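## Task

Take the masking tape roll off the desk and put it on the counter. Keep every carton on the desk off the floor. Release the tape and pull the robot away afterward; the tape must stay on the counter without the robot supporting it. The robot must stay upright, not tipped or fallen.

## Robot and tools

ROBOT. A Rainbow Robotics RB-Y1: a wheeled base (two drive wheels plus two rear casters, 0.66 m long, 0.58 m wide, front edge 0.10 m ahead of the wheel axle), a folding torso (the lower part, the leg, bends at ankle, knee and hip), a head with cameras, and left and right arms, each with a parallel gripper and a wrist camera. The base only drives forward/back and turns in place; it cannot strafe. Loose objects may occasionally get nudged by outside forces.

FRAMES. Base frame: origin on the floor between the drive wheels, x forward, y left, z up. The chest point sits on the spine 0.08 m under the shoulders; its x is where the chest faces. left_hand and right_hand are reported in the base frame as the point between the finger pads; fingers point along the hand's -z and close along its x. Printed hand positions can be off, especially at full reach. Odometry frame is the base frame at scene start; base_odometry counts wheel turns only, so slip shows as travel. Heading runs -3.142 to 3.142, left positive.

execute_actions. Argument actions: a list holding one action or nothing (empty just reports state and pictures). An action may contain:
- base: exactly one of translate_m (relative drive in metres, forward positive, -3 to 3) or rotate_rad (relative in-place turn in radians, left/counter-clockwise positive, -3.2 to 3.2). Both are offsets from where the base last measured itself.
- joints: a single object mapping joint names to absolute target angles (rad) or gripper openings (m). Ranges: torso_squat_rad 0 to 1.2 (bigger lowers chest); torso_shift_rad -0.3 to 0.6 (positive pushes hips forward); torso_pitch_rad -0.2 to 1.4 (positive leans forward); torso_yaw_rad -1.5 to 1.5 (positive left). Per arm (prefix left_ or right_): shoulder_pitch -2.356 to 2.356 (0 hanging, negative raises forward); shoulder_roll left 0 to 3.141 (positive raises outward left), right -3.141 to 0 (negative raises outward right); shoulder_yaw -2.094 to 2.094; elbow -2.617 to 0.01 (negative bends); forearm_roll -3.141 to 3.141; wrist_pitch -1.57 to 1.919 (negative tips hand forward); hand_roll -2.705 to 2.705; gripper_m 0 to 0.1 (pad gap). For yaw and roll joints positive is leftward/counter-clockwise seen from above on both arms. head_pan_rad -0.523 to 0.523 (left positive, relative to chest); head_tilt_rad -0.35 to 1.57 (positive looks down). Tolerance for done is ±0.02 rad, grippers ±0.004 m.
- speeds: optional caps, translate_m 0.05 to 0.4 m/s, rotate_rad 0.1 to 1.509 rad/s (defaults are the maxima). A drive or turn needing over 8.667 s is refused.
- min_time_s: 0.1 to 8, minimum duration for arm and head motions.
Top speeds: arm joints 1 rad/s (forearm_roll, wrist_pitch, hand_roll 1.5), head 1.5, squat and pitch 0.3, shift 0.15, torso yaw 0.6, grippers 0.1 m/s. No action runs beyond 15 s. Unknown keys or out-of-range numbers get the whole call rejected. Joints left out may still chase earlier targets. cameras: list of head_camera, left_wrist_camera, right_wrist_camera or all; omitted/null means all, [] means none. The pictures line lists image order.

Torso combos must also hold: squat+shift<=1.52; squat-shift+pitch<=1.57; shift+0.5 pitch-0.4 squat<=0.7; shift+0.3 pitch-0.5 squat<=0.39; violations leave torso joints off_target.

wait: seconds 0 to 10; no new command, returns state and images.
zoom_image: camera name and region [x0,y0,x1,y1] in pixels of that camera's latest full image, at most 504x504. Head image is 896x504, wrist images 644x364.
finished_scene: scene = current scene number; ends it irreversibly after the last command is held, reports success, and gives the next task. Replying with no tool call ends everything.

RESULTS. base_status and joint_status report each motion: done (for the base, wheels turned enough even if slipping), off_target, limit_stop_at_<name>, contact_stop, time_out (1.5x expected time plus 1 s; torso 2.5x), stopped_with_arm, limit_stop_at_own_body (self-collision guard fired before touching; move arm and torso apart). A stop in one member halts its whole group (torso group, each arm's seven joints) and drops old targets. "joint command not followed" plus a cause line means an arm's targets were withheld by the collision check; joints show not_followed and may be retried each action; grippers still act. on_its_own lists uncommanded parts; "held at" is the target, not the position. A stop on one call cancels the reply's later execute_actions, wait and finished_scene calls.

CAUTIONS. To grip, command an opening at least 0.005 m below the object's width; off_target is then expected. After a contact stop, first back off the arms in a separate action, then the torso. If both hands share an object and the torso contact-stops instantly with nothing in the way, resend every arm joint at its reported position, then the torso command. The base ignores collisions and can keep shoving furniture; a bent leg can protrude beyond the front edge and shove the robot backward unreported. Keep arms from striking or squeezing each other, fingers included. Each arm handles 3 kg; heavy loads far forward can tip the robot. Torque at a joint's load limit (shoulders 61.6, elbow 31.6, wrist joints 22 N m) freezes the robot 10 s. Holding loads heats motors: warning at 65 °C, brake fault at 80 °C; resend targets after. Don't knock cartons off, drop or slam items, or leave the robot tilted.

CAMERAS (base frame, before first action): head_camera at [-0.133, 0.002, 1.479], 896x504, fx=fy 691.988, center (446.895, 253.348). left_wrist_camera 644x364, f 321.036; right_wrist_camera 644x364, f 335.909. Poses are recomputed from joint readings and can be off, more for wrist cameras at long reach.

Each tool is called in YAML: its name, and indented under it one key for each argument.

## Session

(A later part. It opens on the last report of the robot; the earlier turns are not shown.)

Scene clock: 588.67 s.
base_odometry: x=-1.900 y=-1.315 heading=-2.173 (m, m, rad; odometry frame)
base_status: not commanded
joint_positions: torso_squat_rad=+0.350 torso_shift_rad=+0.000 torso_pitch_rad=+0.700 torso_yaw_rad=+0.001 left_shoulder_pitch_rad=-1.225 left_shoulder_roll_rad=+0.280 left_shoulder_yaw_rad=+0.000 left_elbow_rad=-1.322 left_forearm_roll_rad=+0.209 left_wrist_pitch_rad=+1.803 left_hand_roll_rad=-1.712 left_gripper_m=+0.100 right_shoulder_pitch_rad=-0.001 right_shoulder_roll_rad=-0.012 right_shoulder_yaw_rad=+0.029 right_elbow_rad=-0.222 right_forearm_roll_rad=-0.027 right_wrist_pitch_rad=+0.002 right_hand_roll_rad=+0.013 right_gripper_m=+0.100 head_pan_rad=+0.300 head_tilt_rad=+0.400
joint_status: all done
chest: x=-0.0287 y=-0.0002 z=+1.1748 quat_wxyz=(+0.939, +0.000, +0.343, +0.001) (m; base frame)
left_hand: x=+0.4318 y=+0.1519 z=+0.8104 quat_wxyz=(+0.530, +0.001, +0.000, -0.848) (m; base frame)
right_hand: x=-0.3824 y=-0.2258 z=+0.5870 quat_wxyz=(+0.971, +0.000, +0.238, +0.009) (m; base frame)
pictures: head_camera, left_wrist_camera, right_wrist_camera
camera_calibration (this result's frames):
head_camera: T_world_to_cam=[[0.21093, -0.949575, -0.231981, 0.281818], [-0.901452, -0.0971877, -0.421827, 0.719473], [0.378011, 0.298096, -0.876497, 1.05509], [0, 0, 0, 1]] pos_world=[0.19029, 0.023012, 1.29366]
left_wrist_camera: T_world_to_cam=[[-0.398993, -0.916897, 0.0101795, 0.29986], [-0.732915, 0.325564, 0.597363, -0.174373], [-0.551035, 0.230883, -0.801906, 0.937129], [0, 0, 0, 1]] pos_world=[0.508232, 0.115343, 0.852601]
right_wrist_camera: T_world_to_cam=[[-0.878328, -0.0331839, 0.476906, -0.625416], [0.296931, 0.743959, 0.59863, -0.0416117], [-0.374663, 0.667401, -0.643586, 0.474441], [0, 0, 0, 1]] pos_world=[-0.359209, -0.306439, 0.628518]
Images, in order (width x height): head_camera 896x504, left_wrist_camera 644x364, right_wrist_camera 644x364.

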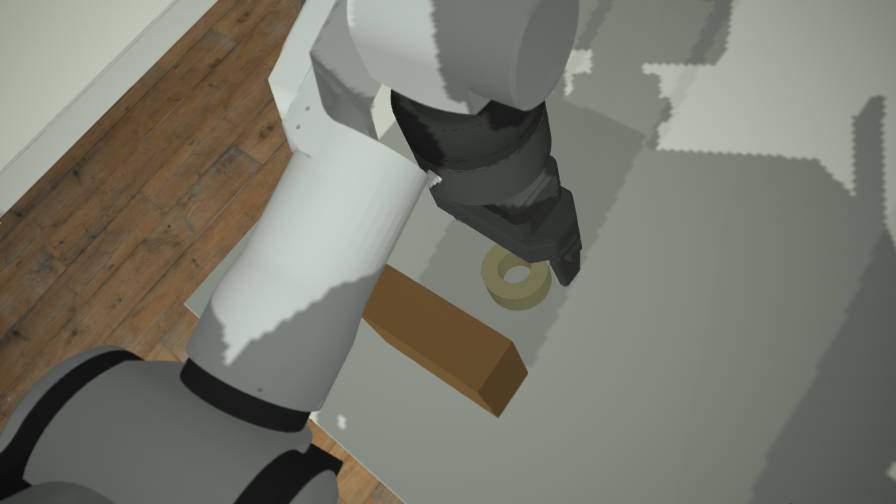

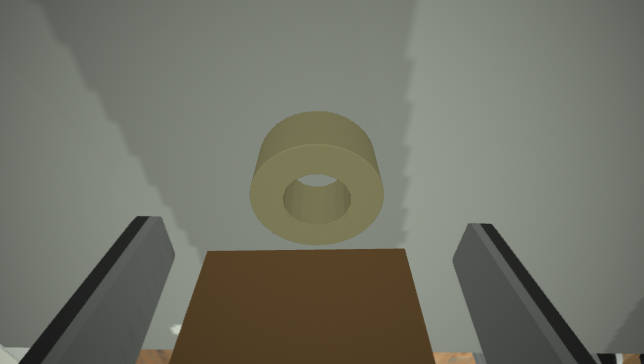

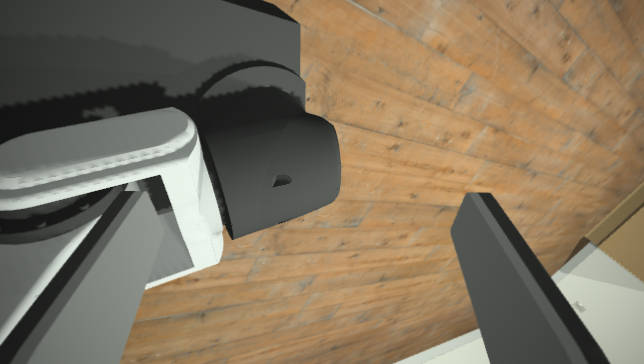

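execute_actions:
  actions: []

Scene clock: 618.97 s.
base_odometry: x=-1.900 y=-1.315 heading=-2.173 (m, m, rad; odometry frame)
base_status: not commanded
joint_positions: torso_squat_rad=+0.350 torso_shift_rad=+0.000 torso_pitch_rad=+0.700 torso_yaw_rad=+0.001 left_shoulder_pitch_rad=-1.225 left_shoulder_roll_rad=+0.280 left_shoulder_yaw_rad=+0.000 left_elbow_rad=-1.322 left_forearm_roll_rad=+0.209 left_wrist_pitch_rad=+1.803 left_hand_roll_rad=-1.712 left_gripper_m=+0.100 right_shoulder_pitch_rad=-0.001 right_shoulder_roll_rad=-0.012 right_shoulder_yaw_rad=+0.029 right_elbow_rad=-0.222 right_forearm_roll_rad=-0.027 right_wrist_pitch_rad=+0.002 right_hand_roll_rad=+0.013 right_gripper_m=+0.100 head_pan_rad=+0.300 head_tilt_rad=+0.400
joint_status: all done
chest: x=-0.0287 y=-0.0002 z=+1.1748 quat_wxyz=(+0.939, +0.000, +0.343, +0.001) (m; base frame)
left_hand: x=+0.4318 y=+0.1519 z=+0.8104 quat_wxyz=(+0.530, +0.001, +0.000, -0.848) (m; base frame)
right_hand: x=-0.3824 y=-0.2258 z=+0.5870 quat_wxyz=(+0.971, +0.000, +0.238, +0.009) (m; base frame)
pictures: head_camera, left_wrist_camera, right_wrist_camera
camera_calibration (this result's frames):
head_camera: T_world_to_cam=[[0.21093, -0.949575, -0.231981, 0.281818], [-0.901452, -0.0971881, -0.421827, 0.719473], [0.378011, 0.298096, -0.876497, 1.05509], [0, 0, 0, 1]] pos_world=[0.19029, 0.023012, 1.29366]
left_wrist_camera: T_world_to_cam=[[-0.398993, -0.916898, 0.0101791, 0.29986], [-0.732916, 0.325564, 0.597363, -0.174374], [-0.551035, 0.230883, -0.801906, 0.937129], [0, 0, 0, 1]] pos_world=[0.508232, 0.115344, 0.852602]
right_wrist_camera: T_world_to_cam=[[-0.878328, -0.0331842, 0.476906, -0.625416], [0.29693, 0.743959, 0.59863, -0.0416116], [-0.374663, 0.667401, -0.643586, 0.474441], [0, 0, 0, 1]] pos_world=[-0.359209, -0.306439, 0.628518]
Images, in order (width x height): head_camera 896x504, left_wrist_camera 644x364, right_wrist_camera 644x364.

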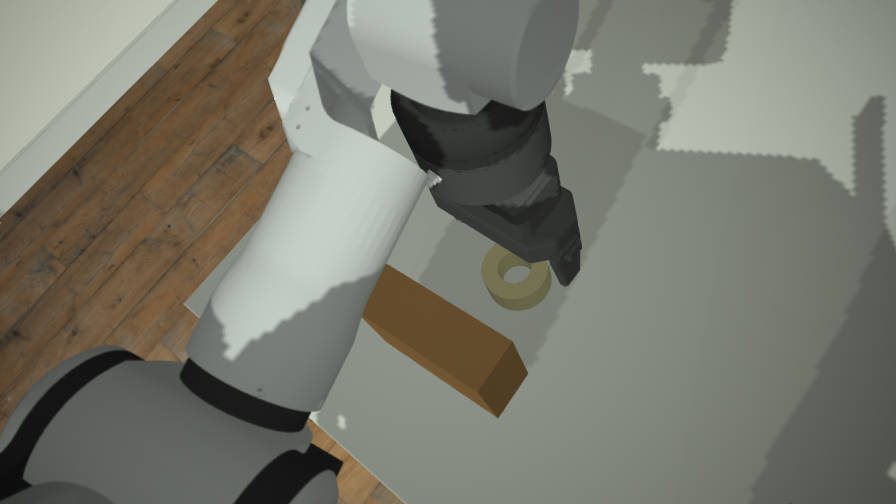

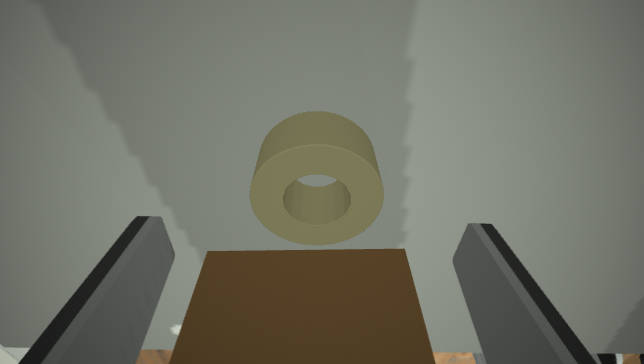

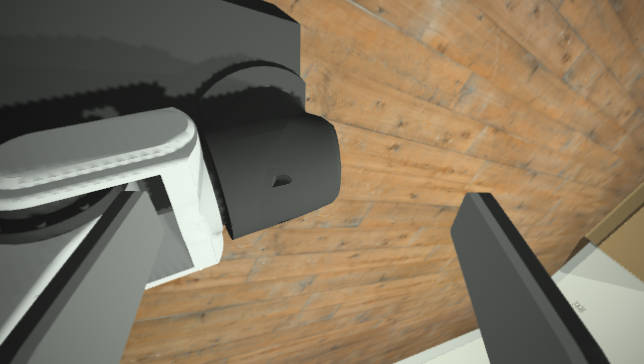

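execute_actions:
  actions:
    - {"joints": {"left_shoulder_pitch_rad": -1.1546, "left_shoulder_roll_rad": 0.2599, "left_shoulder_yaw_rad": 0.0, "left_elbow_rad": -1.2979, "left_forearm_roll_rad": 0.185, "left_wrist_pitch_rad": 1.7111, "left_hand_roll_rad": -1.7309}, "min_time_s": 0.8}
  cameras: ["head_camera", "left_wrist_camera"]

Scene clock: 740.07 s.
base_odometry: x=-1.900 y=-1.315 heading=-2.173 (m, m, rad; odometry frame)
base_status: not commanded
joint_positions: torso_squat_rad=+0.350 torso_shift_rad=+0.000 torso_pitch_rad=+0.700 torso_yaw_rad=+0.001 left_shoulder_pitch_rad=-1.155 left_shoulder_roll_rad=+0.260 left_shoulder_yaw_rad=+0.000 left_elbow_rad=-1.298 left_forearm_roll_rad=+0.185 left_wrist_pitch_rad=+1.711 left_hand_roll_rad=-1.731 left_gripper_m=+0.100 right_shoulder_pitch_rad=-0.001 right_shoulder_roll_rad=-0.012 right_shoulder_yaw_rad=+0.029 right_elbow_rad=-0.222 right_forearm_roll_rad=-0.027 right_wrist_pitch_rad=+0.002 right_hand_roll_rad=+0.013 right_gripper_m=+0.100 head_pan_rad=+0.300 head_tilt_rad=+0.400
joint_status: all done
chest: x=-0.0287 y=-0.0002 z=+1.1748 quat_wxyz=(+0.939, +0.000, +0.343, +0.001) (m; base frame)
left_hand: x=+0.4178 y=+0.1567 z=+0.7755 quat_wxyz=(+0.530, +0.001, +0.000, -0.848) (m; base frame)
right_hand: x=-0.3824 y=-0.2258 z=+0.5870 quat_wxyz=(+0.971, +0.000, +0.238, +0.009) (m; base frame)
pictures: head_camera, left_wrist_camera
camera_calibration (this result's frames):
head_camera: T_world_to_cam=[[0.21093, -0.949575, -0.231981, 0.281818], [-0.901452, -0.0971878, -0.421827, 0.719473], [0.378011, 0.298096, -0.876497, 1.05509], [0, 0, 0, 1]] pos_world=[0.19029, 0.023012, 1.29366]
left_wrist_camera: T_world_to_cam=[[-0.39888, -0.916945, 0.0103241, 0.298815], [-0.732982, 0.32558, 0.597273, -0.165207], [-0.551028, 0.230673, -0.801972, 0.900385], [0, 0, 0, 1]] pos_world=[0.494234, 0.12009, 0.817671]
Images, in order (width x height): head_camera 896x504, left_wrist_camera 644x364.

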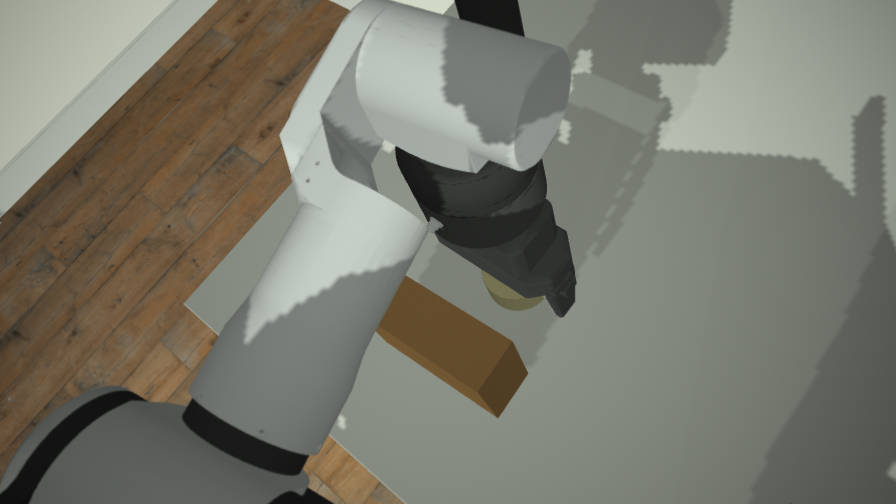

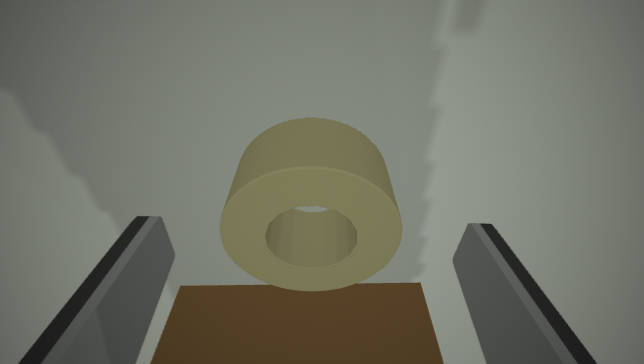

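zoom_image:
  camera: "left_wrist_camera"
  region: [140, 90, 500, 340]

Region (140, 90, 500, 340) of left_wrist_camera's 644x364 image, scaled by 1.400, with more detail than that image has; it fills the top 350 rows of this view, and the rest is white.

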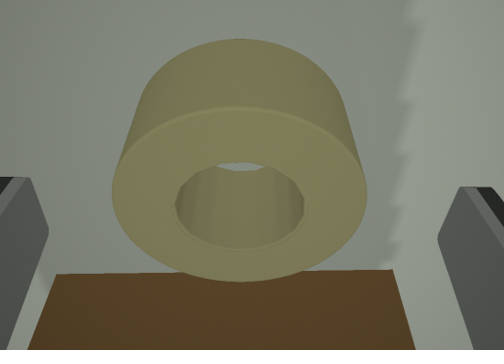

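execute_actions:
  actions:
    - {"joints": {"left_shoulder_pitch_rad": -1.1927, "left_shoulder_roll_rad": 0.253, "left_shoulder_yaw_rad": 0.0, "left_elbow_rad": -1.198, "left_forearm_roll_rad": 0.179, "left_wrist_pitch_rad": 1.6491, "left_hand_roll_rad": -1.7368}, "min_time_s": 0.8}
  cameras: ["head_camera", "left_wrist_camera"]

Scene clock: 858.37 s.
base_odometry: x=-1.900 y=-1.315 heading=-2.173 (m, m, rad; odometry frame)
base_status: not commanded
joint_positions: torso_squat_rad=+0.350 torso_shift_rad=+0.000 torso_pitch_rad=+0.700 torso_yaw_rad=+0.001 left_shoulder_pitch_rad=-1.193 left_shoulder_roll_rad=+0.253 left_shoulder_yaw_rad=+0.000 left_elbow_rad=-1.198 left_forearm_roll_rad=+0.179 left_wrist_pitch_rad=+1.649 left_hand_roll_rad=-1.737 left_gripper_m=+0.100 right_shoulder_pitch_rad=-0.001 right_shoulder_roll_rad=-0.012 right_shoulder_yaw_rad=+0.029 right_elbow_rad=-0.222 right_forearm_roll_rad=-0.027 right_wrist_pitch_rad=+0.002 right_hand_roll_rad=+0.013 right_gripper_m=+0.100 head_pan_rad=+0.300 head_tilt_rad=+0.400
joint_status: all done
chest: x=-0.0287 y=-0.0002 z=+1.1748 quat_wxyz=(+0.939, +0.000, +0.343, +0.001) (m; base frame)
left_hand: x=+0.4257 y=+0.1528 z=+0.7643 quat_wxyz=(+0.530, +0.000, +0.000, -0.848) (m; base frame)
right_hand: x=-0.3824 y=-0.2258 z=+0.5870 quat_wxyz=(+0.971, +0.000, +0.238, +0.009) (m; base frame)
pictures: head_camera, left_wrist_camera
camera_calibration (this result's frames):
head_camera: T_world_to_cam=[[0.21093, -0.949575, -0.231981, 0.281818], [-0.901452, -0.0971879, -0.421827, 0.719473], [0.378011, 0.298096, -0.876497, 1.05509], [0, 0, 0, 1]] pos_world=[0.19029, 0.0230121, 1.29366]
left_wrist_camera: T_world_to_cam=[[-0.39884, -0.916961, 0.0104776, 0.298412], [-0.732759, 0.325548, 0.597564, -0.151795], [-0.551354, 0.230655, -0.801753, 0.896653], [0, 0, 0, 1]] pos_world=[0.502162, 0.116231, 0.806474]
Images, in order (width x height): head_camera 896x504, left_wrist_camera 644x364.

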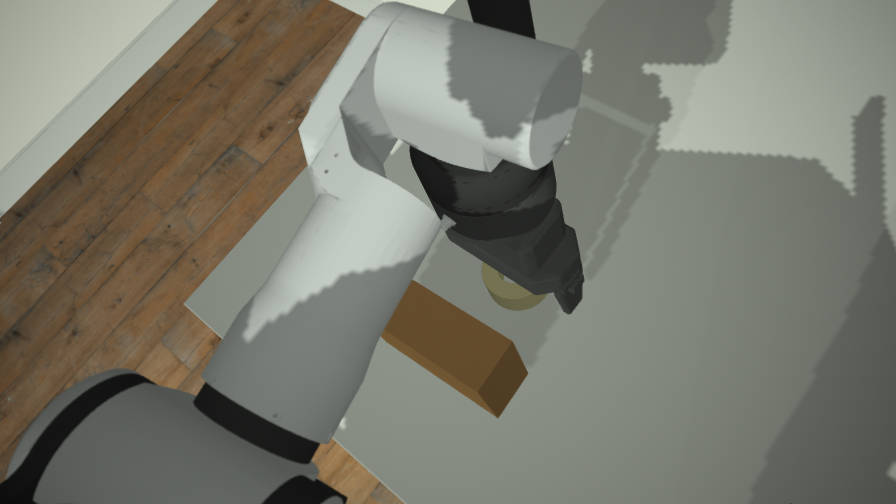

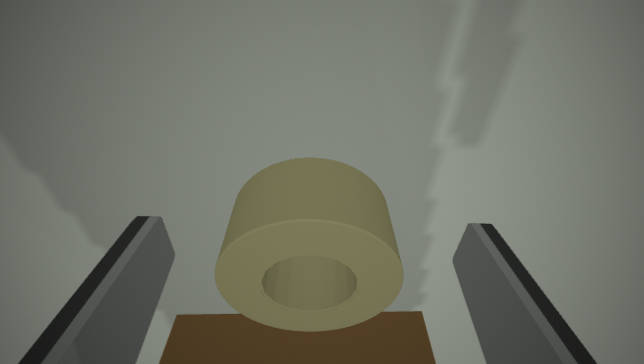

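zoom_image:
  camera: "left_wrist_camera"
  region: [140, 114, 500, 364]

Region (140, 114, 500, 364) of left_wrist_camera's 644x364 image, scaled by 1.400, with more detail than that image has; it fills the top 350 rows of this view, and the rest is white.

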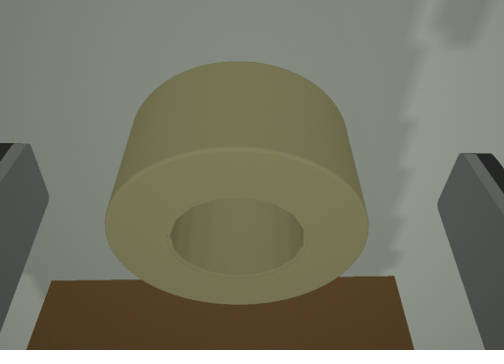

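execute_actions:
  actions:
    - {"joints": {"left_gripper_m": 0.046}}
  cameras: ["head_camera", "left_wrist_camera"]

Scene clock: 888.93 s.
base_odometry: x=-1.900 y=-1.315 heading=-2.173 (m, m, rad; odometry frame)
base_status: not commanded
joint_positions: torso_squat_rad=+0.350 torso_shift_rad=+0.000 torso_pitch_rad=+0.700 torso_yaw_rad=+0.001 left_shoulder_pitch_rad=-1.193 left_shoulder_roll_rad=+0.253 left_shoulder_yaw_rad=+0.000 left_elbow_rad=-1.198 left_forearm_roll_rad=+0.179 left_wrist_pitch_rad=+1.649 left_hand_roll_rad=-1.737 left_gripper_m=+0.057 right_shoulder_pitch_rad=-0.001 right_shoulder_roll_rad=-0.012 right_shoulder_yaw_rad=+0.029 right_elbow_rad=-0.222 right_forearm_roll_rad=-0.027 right_wrist_pitch_rad=+0.002 right_hand_roll_rad=+0.013 right_gripper_m=+0.100 head_pan_rad=+0.300 head_tilt_rad=+0.400
joint_status: left_gripper_m off_target (ended at +0.057, target +0.046)
chest: x=-0.0287 y=-0.0002 z=+1.1748 quat_wxyz=(+0.939, +0.000, +0.343, +0.001) (m; base frame)
left_hand: x=+0.4257 y=+0.1528 z=+0.7643 quat_wxyz=(+0.530, +0.000, +0.000, -0.848) (m; base frame)
right_hand: x=-0.3824 y=-0.2258 z=+0.5870 quat_wxyz=(+0.971, +0.000, +0.238, +0.009) (m; base frame)
pictures: head_camera, left_wrist_camera
camera_calibration (this result's frames):
head_camera: T_world_to_cam=[[0.21093, -0.949575, -0.231981, 0.281818], [-0.901452, -0.0971879, -0.421827, 0.719473], [0.378011, 0.298096, -0.876497, 1.05509], [0, 0, 0, 1]] pos_world=[0.19029, 0.023012, 1.29366]
left_wrist_camera: T_world_to_cam=[[-0.39884, -0.916961, 0.0104754, 0.298414], [-0.732757, 0.325546, 0.597567, -0.151798], [-0.551356, 0.230658, -0.80175, 0.89665], [0, 0, 0, 1]] pos_world=[0.502162, 0.116231, 0.806472]
Images, in order (width x height): head_camera 896x504, left_wrist_camera 644x364.

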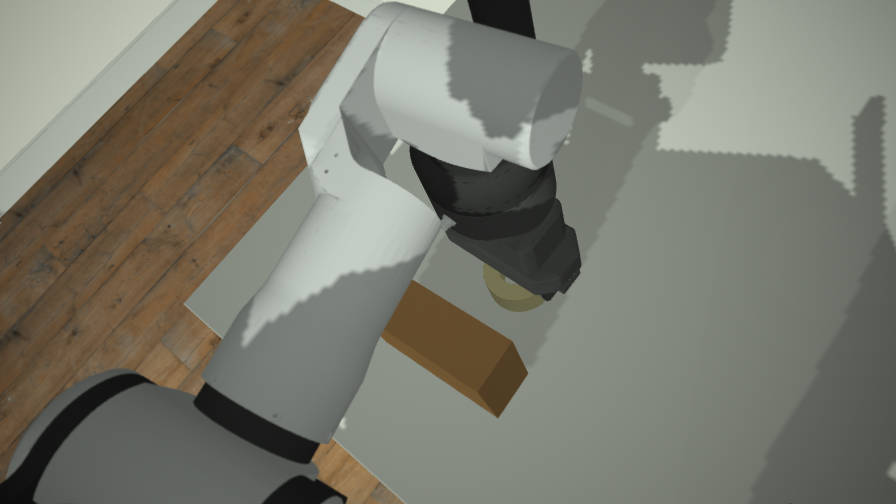

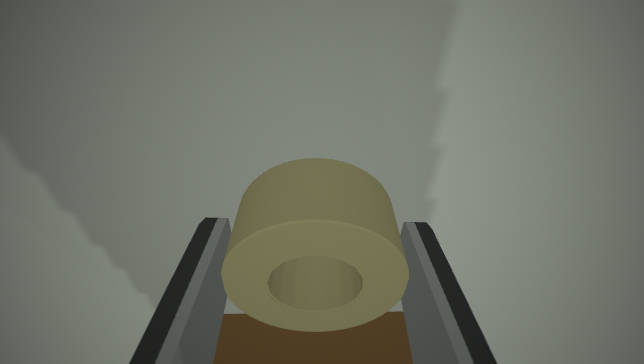

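execute_actions:
  actions:
    - {"joints": {"torso_pitch_rad": 0.3}}
  cameras: ["head_camera", "left_wrist_camera"]

Scene clock: 1011.03 s.
base_odometry: x=-1.900 y=-1.315 heading=-2.173 (m, m, rad; odometry frame)
base_status: not commanded
joint_positions: torso_squat_rad=+0.350 torso_shift_rad=+0.000 torso_pitch_rad=+0.300 torso_yaw_rad=+0.001 left_shoulder_pitch_rad=-1.193 left_shoulder_roll_rad=+0.253 left_shoulder_yaw_rad=+0.000 left_elbow_rad=-1.198 left_forearm_roll_rad=+0.179 left_wrist_pitch_rad=+1.649 left_hand_roll_rad=-1.737 left_gripper_m=+0.057 right_shoulder_pitch_rad=-0.001 right_shoulder_roll_rad=-0.012 right_shoulder_yaw_rad=+0.029 right_elbow_rad=-0.222 right_forearm_roll_rad=-0.027 right_wrist_pitch_rad=+0.002 right_hand_roll_rad=+0.013 right_gripper_m=+0.100 head_pan_rad=+0.300 head_tilt_rad=+0.400
joint_status: all done
chest: x=-0.1365 y=-0.0002 z=+1.2337 quat_wxyz=(+0.989, +0.000, +0.149, +0.000) (m; base frame)
left_hand: x=+0.4419 y=+0.1527 z=+1.0326 quat_wxyz=(+0.520, +0.169, -0.105, -0.831) (m; base frame)
right_hand: x=-0.2336 y=-0.2258 z=+0.5546 quat_wxyz=(+0.999, -0.002, +0.040, +0.009) (m; base frame)
pictures: head_camera, left_wrist_camera
camera_calibration (this result's frames):
head_camera: T_world_to_cam=[[0.284498, -0.949604, -0.131578, 0.204401], [-0.666106, -0.0970955, -0.73951, 1.07114], [0.689466, 0.298034, -0.660161, 0.923149], [0, 0, 0, 1]] pos_world=[0.0188587, 0.0229726, 1.42844]
left_wrist_camera: T_world_to_cam=[[-0.371593, -0.916895, -0.145675, 0.451119], [-0.90756, 0.325698, 0.265057, 0.120311], [-0.195583, 0.230702, -0.953165, 1.11981], [0, 0, 0, 1]] pos_world=[0.495839, 0.116101, 1.10119]
Images, in order (width x height): head_camera 896x504, left_wrist_camera 644x364.

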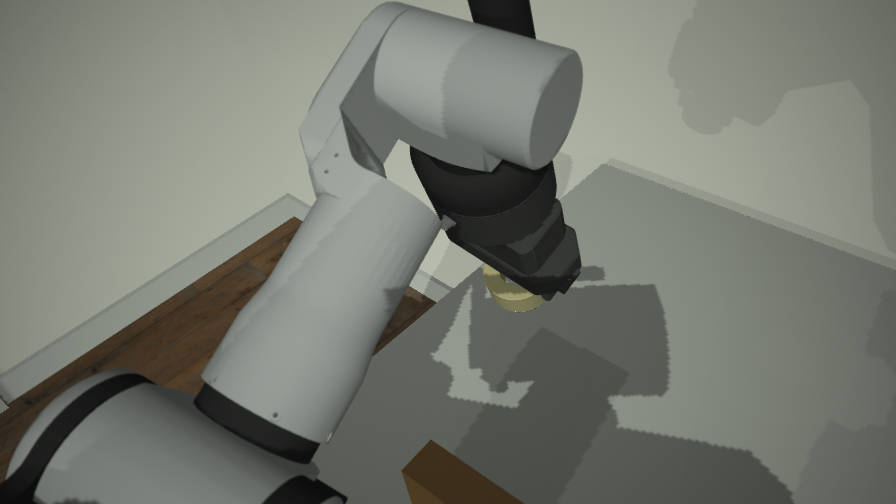

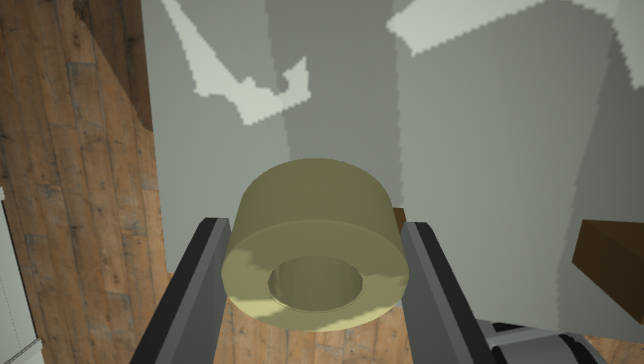

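execute_actions:
  actions:
    - {"base": {"translate_m": -1.0}, "joints": {"head_pan_rad": 0.0, "head_tilt_rad": 0.0}}
  cameras: ["head_camera"]

Scene clock: 1042.43 s.
base_odometry: x=-1.334 y=-0.490 heading=-2.172 (m, m, rad; odometry frame)
base_status: done
joint_positions: torso_squat_rad=+0.350 torso_shift_rad=+0.000 torso_pitch_rad=+0.300 torso_yaw_rad=+0.001 left_shoulder_pitch_rad=-1.193 left_shoulder_roll_rad=+0.253 left_shoulder_yaw_rad=+0.000 left_elbow_rad=-1.198 left_forearm_roll_rad=+0.179 left_wrist_pitch_rad=+1.649 left_hand_roll_rad=-1.737 left_gripper_m=+0.057 right_shoulder_pitch_rad=-0.001 right_shoulder_roll_rad=-0.012 right_shoulder_yaw_rad=+0.029 right_elbow_rad=-0.222 right_forearm_roll_rad=-0.027 right_wrist_pitch_rad=+0.002 right_hand_roll_rad=+0.013 right_gripper_m=+0.100 head_pan_rad=+0.000 head_tilt_rad=+0.000
joint_status: all done
chest: x=-0.1366 y=-0.0002 z=+1.2337 quat_wxyz=(+0.989, +0.000, +0.149, +0.000) (m; base frame)
left_hand: x=+0.4419 y=+0.1526 z=+1.0327 quat_wxyz=(+0.520, +0.169, -0.105, -0.831) (m; base frame)
right_hand: x=-0.2336 y=-0.2258 z=+0.5546 quat_wxyz=(+0.999, -0.002, +0.040, +0.009) (m; base frame)
pictures: head_camera
camera_calibration (this result's frames):
head_camera: T_world_to_cam=[[0.0202884, -0.998985, -0.0402232, 0.0599177], [-0.33546, 0.0310974, -0.941541, 1.37635], [0.941836, 0.0325956, -0.334489, 0.475453], [0, 0, 0, 1]] pos_world=[0.0126973, 0.00155818, 1.45734]
Images, in order (width x height): head_camera 896x504.

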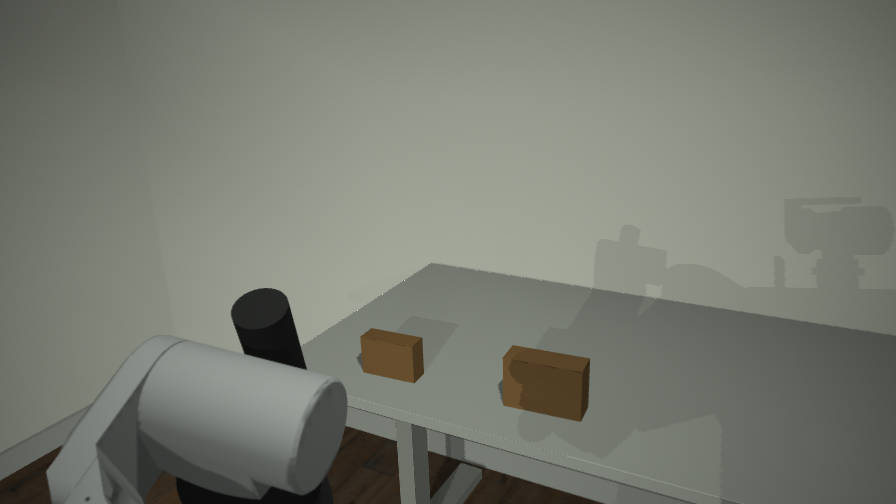

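execute_actions:
  actions:
    - {"base": {"rotate_rad": 2.75}}
  cameras: ["head_camera"]

Scene clock: 1050.60 s.
base_odometry: x=-1.334 y=-0.490 heading=+0.577 (m, m, rad; odometry frame)
base_status: done
joint_positions: torso_squat_rad=+0.350 torso_shift_rad=+0.000 torso_pitch_rad=+0.300 torso_yaw_rad=+0.001 left_shoulder_pitch_rad=-1.193 left_shoulder_roll_rad=+0.253 left_shoulder_yaw_rad=+0.000 left_elbow_rad=-1.198 left_forearm_roll_rad=+0.179 left_wrist_pitch_rad=+1.649 left_hand_roll_rad=-1.737 left_gripper_m=+0.057 right_shoulder_pitch_rad=-0.001 right_shoulder_roll_rad=-0.012 right_shoulder_yaw_rad=+0.029 right_elbow_rad=-0.222 right_forearm_roll_rad=-0.027 right_wrist_pitch_rad=+0.002 right_hand_roll_rad=+0.013 right_gripper_m=+0.100 head_pan_rad=+0.000 head_tilt_rad=+0.000
joint_status: not commanded
chest: x=-0.1366 y=-0.0002 z=+1.2337 quat_wxyz=(+0.989, +0.000, +0.149, +0.000) (m; base frame)
left_hand: x=+0.4419 y=+0.1526 z=+1.0327 quat_wxyz=(+0.520, +0.169, -0.105, -0.831) (m; base frame)
right_hand: x=-0.2336 y=-0.2258 z=+0.5546 quat_wxyz=(+0.999, -0.002, +0.040, +0.009) (m; base frame)
pictures: head_camera
camera_calibration (this result's frames):
head_camera: T_world_to_cam=[[0.0202876, -0.998985, -0.0402233, 0.0599175], [-0.33546, 0.0310978, -0.941541, 1.37635], [0.941836, 0.0325949, -0.334489, 0.475453], [0, 0, 0, 1]] pos_world=[0.0126974, 0.0015578, 1.45734]
Images, in order (width x height): head_camera 896x504.

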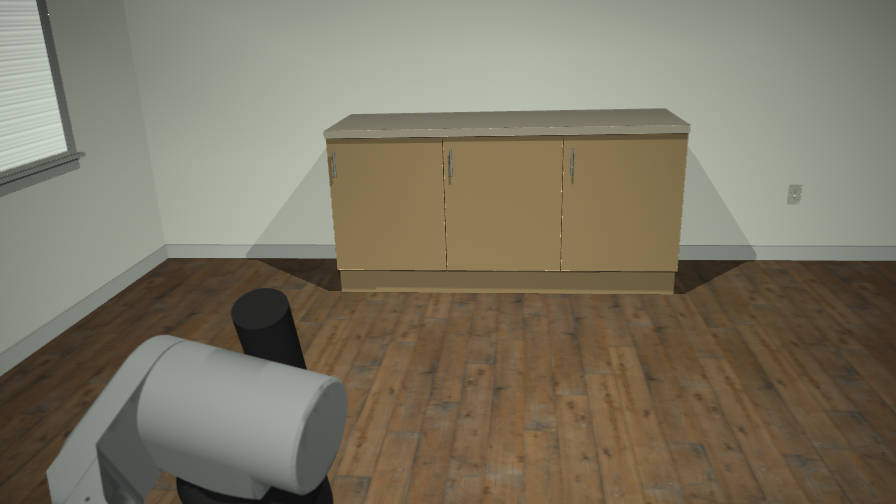

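zoom_image:
  camera: "head_camera"
  region: [300, 90, 720, 310]

Region (300, 90, 720, 310) of head_camera's 896x504 image, scaled by 1.200, with more detail than that image has; it fills the top 264 rows of this view, and the rest is white.

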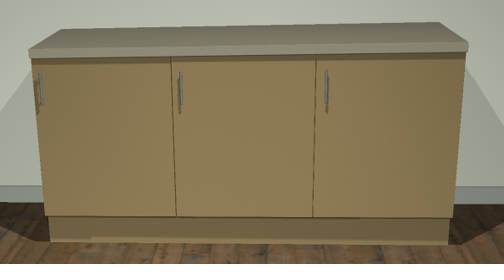

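execute_actions:
  actions:
    - {"base": {"translate_m": 2.9}, "joints": {"left_shoulder_pitch_rad": -1.447, "left_shoulder_roll_rad": 0.3053, "left_shoulder_yaw_rad": 0.0, "left_elbow_rad": -0.7374, "left_forearm_roll_rad": 0.3259, "left_wrist_pitch_rad": 1.8391, "left_hand_roll_rad": -1.7866, "head_tilt_rad": 0.65}, "min_time_s": 1.5}
  cameras: ["head_camera", "left_wrist_camera"]

Scene clock: 1179.40 s.
base_odometry: x=+1.096 y=+1.093 heading=+0.577 (m, m, rad; odometry frame)
base_status: done
joint_positions: torso_squat_rad=+0.350 torso_shift_rad=+0.000 torso_pitch_rad=+0.300 torso_yaw_rad=+0.001 left_shoulder_pitch_rad=-1.447 left_shoulder_roll_rad=+0.305 left_shoulder_yaw_rad=+0.000 left_elbow_rad=-0.738 left_forearm_roll_rad=+0.326 left_wrist_pitch_rad=+1.839 left_hand_roll_rad=-1.787 left_gripper_m=+0.057 right_shoulder_pitch_rad=-0.001 right_shoulder_roll_rad=-0.012 right_shoulder_yaw_rad=+0.029 right_elbow_rad=-0.221 right_forearm_roll_rad=-0.027 right_wrist_pitch_rad=+0.002 right_hand_roll_rad=+0.013 right_gripper_m=+0.100 head_pan_rad=+0.000 head_tilt_rad=+0.650
joint_status: all done
chest: x=-0.1365 y=-0.0002 z=+1.2337 quat_wxyz=(+0.989, +0.000, +0.149, +0.000) (m; base frame)
left_hand: x=+0.3998 y=+0.1596 z=+1.0304 quat_wxyz=(+0.530, +0.000, +0.000, -0.848) (m; base frame)
right_hand: x=-0.2336 y=-0.2258 z=+0.5546 quat_wxyz=(+0.999, -0.002, +0.040, +0.009) (m; base frame)
pictures: head_camera, left_wrist_camera
camera_calibration (this result's frames):
head_camera: T_world_to_cam=[[-0.00777806, -0.999011, -0.0437805, 0.0633793], [-0.836903, 0.0304658, -0.546503, 0.787821], [0.547297, 0.0323893, -0.836312, 1.16489], [0, 0, 0, 1]] pos_world=[0.0222826, 0.00158506, 1.40753]
left_wrist_camera: T_world_to_cam=[[-0.39907, -0.916854, 0.0110307, 0.291053], [-0.732704, 0.326103, 0.597328, -0.331909], [-0.55126, 0.230293, -0.801921, 1.09433], [0, 0, 0, 1]] pos_world=[0.476222, 0.123072, 1.07262]
Images, in order (width x height): head_camera 896x504, left_wrist_camera 644x364.

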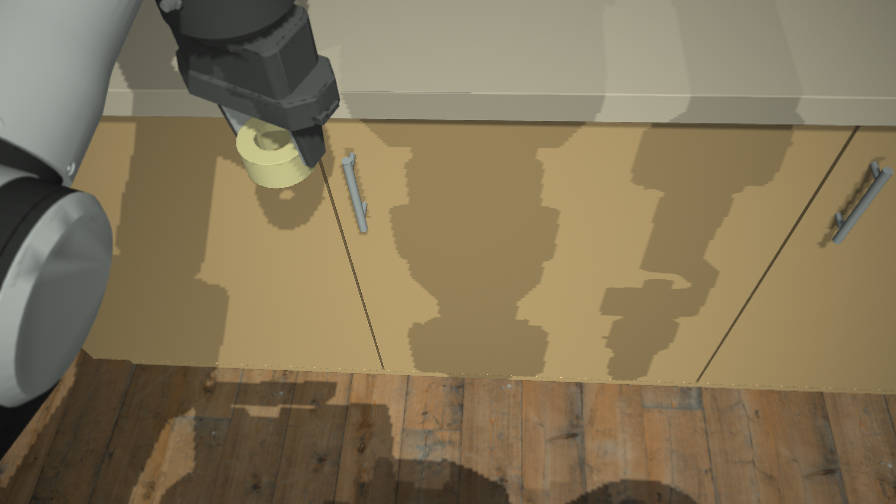

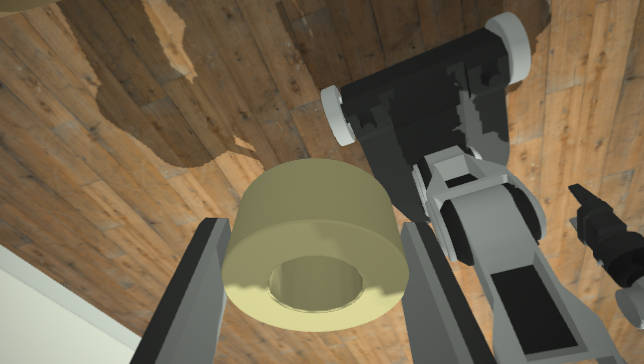

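zoom_image:
  camera: "head_camera"
  region: [60, 300, 896, 504]

Region (60, 300, 896, 504) is 836x204 pixels. A region can be at most 504 by 504 pixels.

zoom_image:
  camera: "head_camera"
  region: [60, 280, 560, 504]

zoom_image:
  camera: "head_camera"
  region: [392, 280, 896, 504]

Region (60, 280, 560, 504) of head_camera's 896x504 image, scaled by 1.008, with more detail than that image has; it fills the top 226 rows of this view, and the rest is white.

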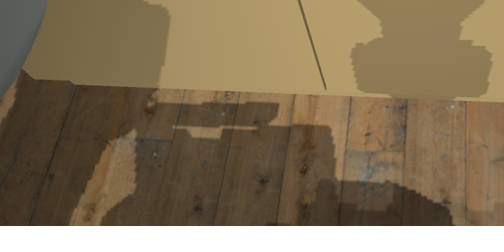

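Region (392, 280, 896, 504) of head_camera's 896x504 image, scaled by 1.000.

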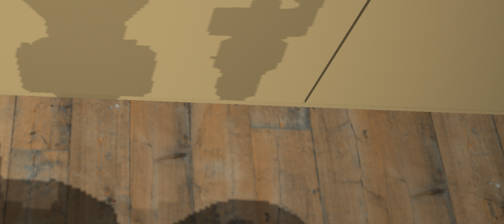

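zoom_image:
  camera: "head_camera"
  region: [330, 40, 830, 260]

Region (330, 40, 830, 260) of head_camera's 896x504 image, scaled by 1.008, with more detail than that image has; it fills the top 222 rows of this view, and the rest is white.

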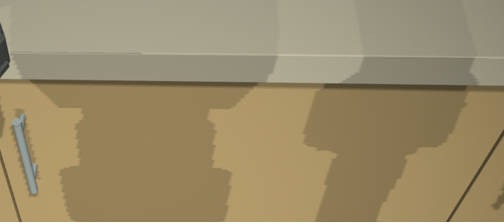

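execute_actions:
  actions:
    - {"base": {"translate_m": 0.37}, "joints": {"left_hand_roll_rad": -1.333}}
  cameras: ["head_camera", "left_wrist_camera"]

Scene clock: 1295.27 s.
base_odometry: x=+1.406 y=+1.295 heading=+0.578 (m, m, rad; odometry frame)
base_status: done
joint_positions: torso_squat_rad=+0.350 torso_shift_rad=+0.000 torso_pitch_rad=+0.300 torso_yaw_rad=+0.001 left_shoulder_pitch_rad=-1.447 left_shoulder_roll_rad=+0.305 left_shoulder_yaw_rad=+0.000 left_elbow_rad=-0.737 left_forearm_roll_rad=+0.326 left_wrist_pitch_rad=+1.839 left_hand_roll_rad=-1.333 left_gripper_m=+0.057 right_shoulder_pitch_rad=-0.001 right_shoulder_roll_rad=-0.012 right_shoulder_yaw_rad=+0.029 right_elbow_rad=-0.222 right_forearm_roll_rad=-0.027 right_wrist_pitch_rad=+0.002 right_hand_roll_rad=+0.013 right_gripper_m=+0.100 head_pan_rad=+0.000 head_tilt_rad=+0.650
joint_status: all done
chest: x=-0.1365 y=-0.0002 z=+1.2337 quat_wxyz=(+0.989, +0.000, +0.149, +0.000) (m; base frame)
left_hand: x=+0.3998 y=+0.1596 z=+1.0304 quat_wxyz=(+0.707, +0.000, +0.000, -0.707) (m; base frame)
right_hand: x=-0.2336 y=-0.2258 z=+0.5546 quat_wxyz=(+0.999, -0.002, +0.040, +0.009) (m; base frame)
pictures: head_camera, left_wrist_camera
camera_calibration (this result's frames):
head_camera: T_world_to_cam=[[-0.00778107, -0.999011, -0.0437801, 0.0633782], [-0.836938, 0.030466, -0.546449, 0.787759], [0.547242, 0.0323893, -0.836347, 1.16491], [0, 0, 0, 1]] pos_world=[0.0223084, 0.00158492, 1.40752]
left_wrist_camera: T_world_to_cam=[[0.0429335, -0.999016, 0.0111403, 0.12735], [-0.801564, -0.0277876, 0.597263, -0.247805], [-0.596365, -0.0345722, -0.801968, 1.15469], [0, 0, 0, 1]] pos_world=[0.484517, 0.160259, 1.07261]
Images, in order (width x height): head_camera 896x504, left_wrist_camera 644x364.

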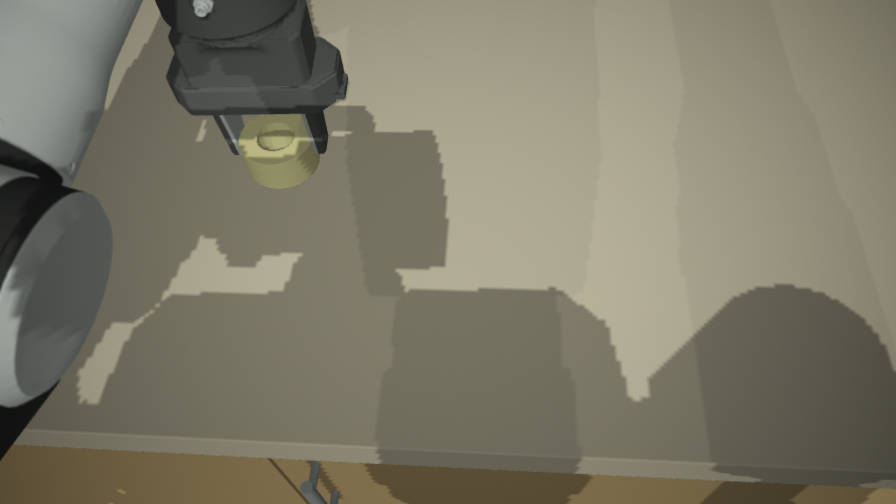

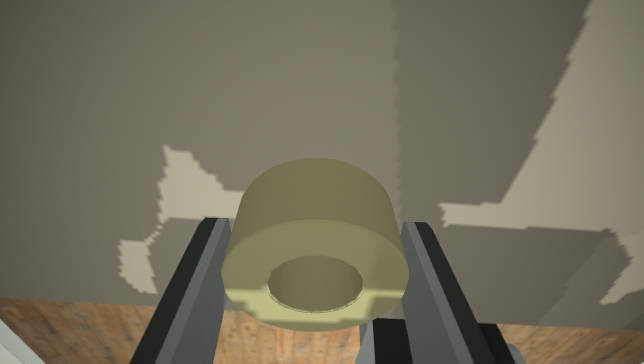

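zoom_image:
  camera: "left_wrist_camera"
  region: [0, 240, 322, 364]

zoom_image:
  camera: "left_wrist_camera"
  region: [322, 240, 644, 364]

Region (0, 240, 322, 364) of left_wrist_camera's 644x364 image, scaled by 1.565, with more detail than that image has; it fills the top 194 rows of this view, and the rest is white.

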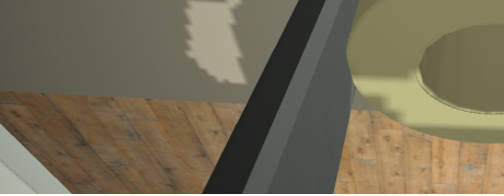

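Region (322, 240, 644, 364) of left_wrist_camera's 644x364 image, scaled by 1.565, with more detail than that image has; it fills the top 194 rows of this view, and the rest is white.

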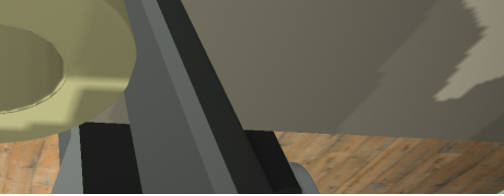

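zoom_image:
  camera: "head_camera"
  region: [20, 380, 520, 504]

zoom_image:
  camera: "head_camera"
  region: [396, 380, 896, 504]

Region (20, 380, 520, 504) of head_camera's 896x504 image, scaled by 1.008, with more detail than that image has; it fills the top 125 rows of this view, and the rest is white.

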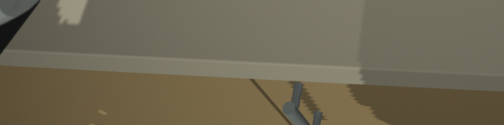

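Region (396, 380, 896, 504) of head_camera's 896x504 image, scaled by 1.008, with more detail than that image has; it fills the top 125 rows of this view, and the rest is white.

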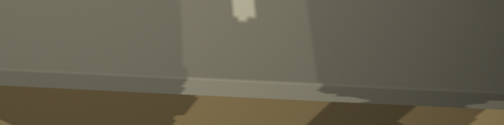

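execute_actions:
  actions:
    - {"joints": {"left_shoulder_pitch_rad": -1.1985, "left_shoulder_roll_rad": 0.2377, "left_shoulder_yaw_rad": 0.0, "left_elbow_rad": -0.9299, "left_forearm_roll_rad": 0.2665, "left_wrist_pitch_rad": 1.777, "left_hand_roll_rad": -1.3191}, "min_time_s": 1.0}
  cameras: ["head_camera", "left_wrist_camera"]

Scene clock: 1407.33 s.
base_odometry: x=+1.406 y=+1.295 heading=+0.578 (m, m, rad; odometry frame)
base_status: not commanded
joint_positions: torso_squat_rad=+0.350 torso_shift_rad=+0.000 torso_pitch_rad=+0.299 torso_yaw_rad=+0.001 left_shoulder_pitch_rad=-1.201 left_shoulder_roll_rad=+0.239 left_shoulder_yaw_rad=+0.000 left_elbow_rad=-0.931 left_forearm_roll_rad=+0.266 left_wrist_pitch_rad=+1.777 left_hand_roll_rad=-1.319 left_gripper_m=+0.057 right_shoulder_pitch_rad=-0.001 right_shoulder_roll_rad=-0.012 right_shoulder_yaw_rad=+0.029 right_elbow_rad=-0.222 right_forearm_roll_rad=-0.027 right_wrist_pitch_rad=+0.002 right_hand_roll_rad=+0.013 right_gripper_m=+0.100 head_pan_rad=+0.000 head_tilt_rad=+0.650
joint_status: all done
chest: x=-0.1369 y=-0.0002 z=+1.2337 quat_wxyz=(+0.989, +0.000, +0.149, +0.001) (m; base frame)
left_hand: x=+0.3707 y=+0.1601 z=+0.9524 quat_wxyz=(+0.707, +0.002, -0.001, -0.707) (m; base frame)
right_hand: x=-0.2335 y=-0.2258 z=+0.5546 quat_wxyz=(+0.999, -0.002, +0.040, +0.009) (m; base frame)
pictures: head_camera, left_wrist_camera
camera_calibration (this result's frames):
head_camera: T_world_to_cam=[[-0.00770266, -0.999011, -0.0438, 0.0634125], [-0.83653, 0.0304355, -0.547075, 0.788271], [0.547867, 0.0324261, -0.835937, 1.16476], [0, 0, 0, 1]] pos_world=[0.0217676, 0.00158973, 1.40769]
left_wrist_camera: T_world_to_cam=[[0.0433792, -0.999003, 0.0105675, 0.130335], [-0.804009, -0.0286295, 0.593927, -0.220264], [-0.593032, -0.0342604, -0.804449, 1.07585], [0, 0, 0, 1]] pos_world=[0.455268, 0.160758, 0.994913]
Images, in order (width x height): head_camera 896x504, left_wrist_camera 644x364.

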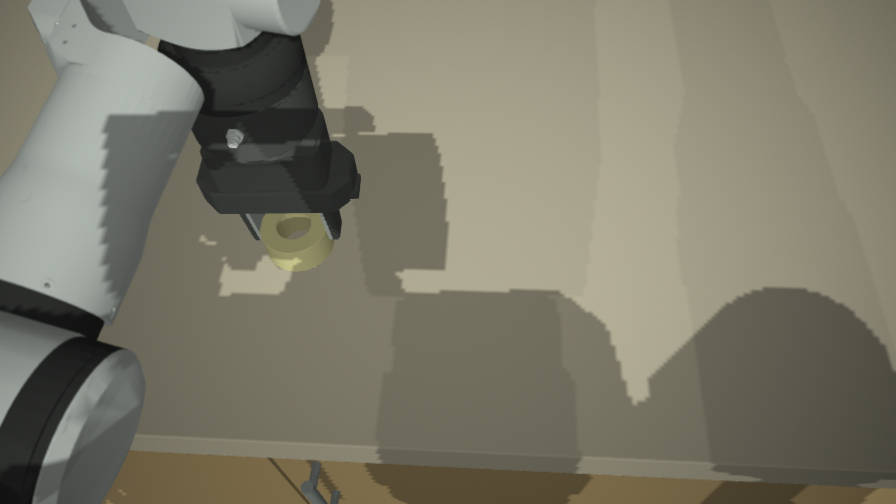

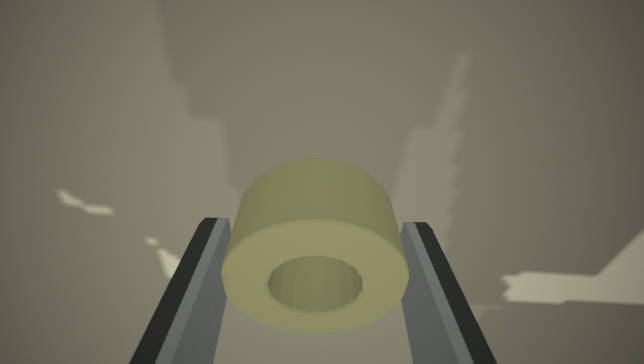

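zoom_image:
  camera: "left_wrist_camera"
  region: [140, 114, 500, 364]

Region (140, 114, 500, 364) of left_wrist_camera's 644x364 image, scaled by 1.400, with more detail than that image has; it fills the top 350 rows of this view, and the rest is white.

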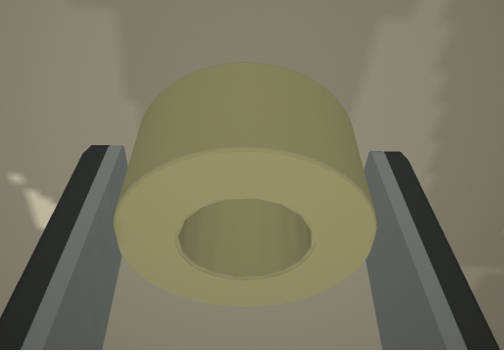

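execute_actions:
  actions: []
  cameras: ["head_camera"]

Scene clock: 1419.37 s.
base_odometry: x=+1.406 y=+1.295 heading=+0.578 (m, m, rad; odometry frame)
base_status: not commanded
joint_positions: torso_squat_rad=+0.350 torso_shift_rad=+0.000 torso_pitch_rad=+0.299 torso_yaw_rad=+0.001 left_shoulder_pitch_rad=-1.201 left_shoulder_roll_rad=+0.239 left_shoulder_yaw_rad=+0.000 left_elbow_rad=-0.931 left_forearm_roll_rad=+0.266 left_wrist_pitch_rad=+1.777 left_hand_roll_rad=-1.319 left_gripper_m=+0.057 right_shoulder_pitch_rad=-0.001 right_shoulder_roll_rad=-0.012 right_shoulder_yaw_rad=+0.029 right_elbow_rad=-0.222 right_forearm_roll_rad=-0.027 right_wrist_pitch_rad=+0.002 right_hand_roll_rad=+0.013 right_gripper_m=+0.100 head_pan_rad=+0.000 head_tilt_rad=+0.650
joint_status: all done
chest: x=-0.1369 y=-0.0002 z=+1.2337 quat_wxyz=(+0.989, +0.000, +0.149, +0.001) (m; base frame)
left_hand: x=+0.3707 y=+0.1601 z=+0.9524 quat_wxyz=(+0.707, +0.002, -0.001, -0.707) (m; base frame)
right_hand: x=-0.2335 y=-0.2258 z=+0.5546 quat_wxyz=(+0.999, -0.002, +0.040, +0.009) (m; base frame)
pictures: head_camera
camera_calibration (this result's frames):
head_camera: T_world_to_cam=[[-0.00770219, -0.999011, -0.0438001, 0.0634128], [-0.83653, 0.0304352, -0.547075, 0.788271], [0.547867, 0.0324265, -0.835937, 1.16476], [0, 0, 0, 1]] pos_world=[0.0217678, 0.00158985, 1.40769]
Images, in order (width x height): head_camera 896x504.

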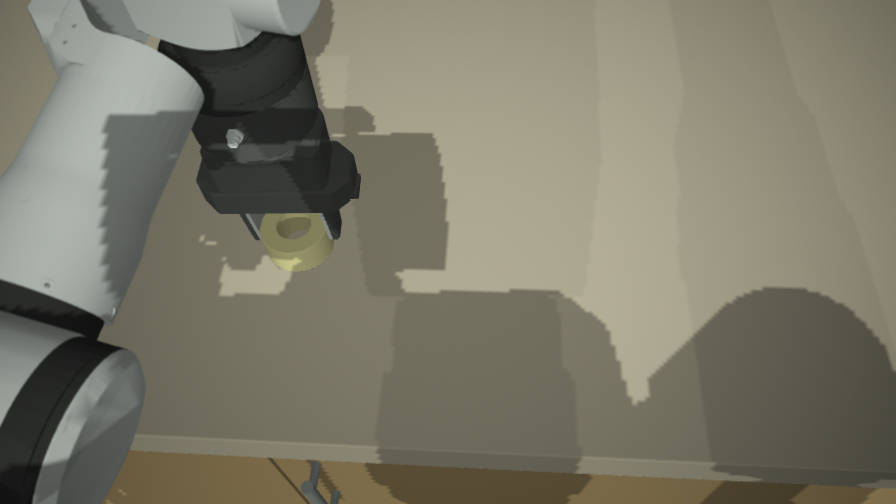

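zoom_image:
  camera: "head_camera"
  region: [180, 130, 420, 330]

Region (180, 130, 420, 330) of head_camera's 896x504 image, scaled by 2.100, with more detail than that image has.

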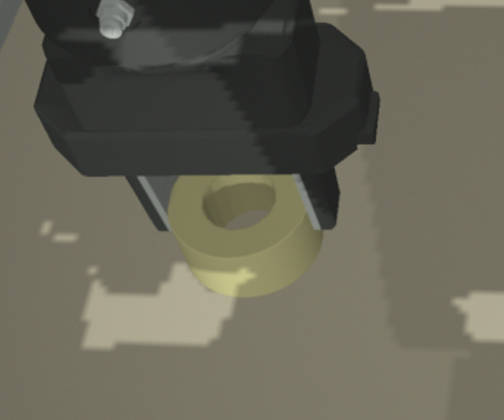

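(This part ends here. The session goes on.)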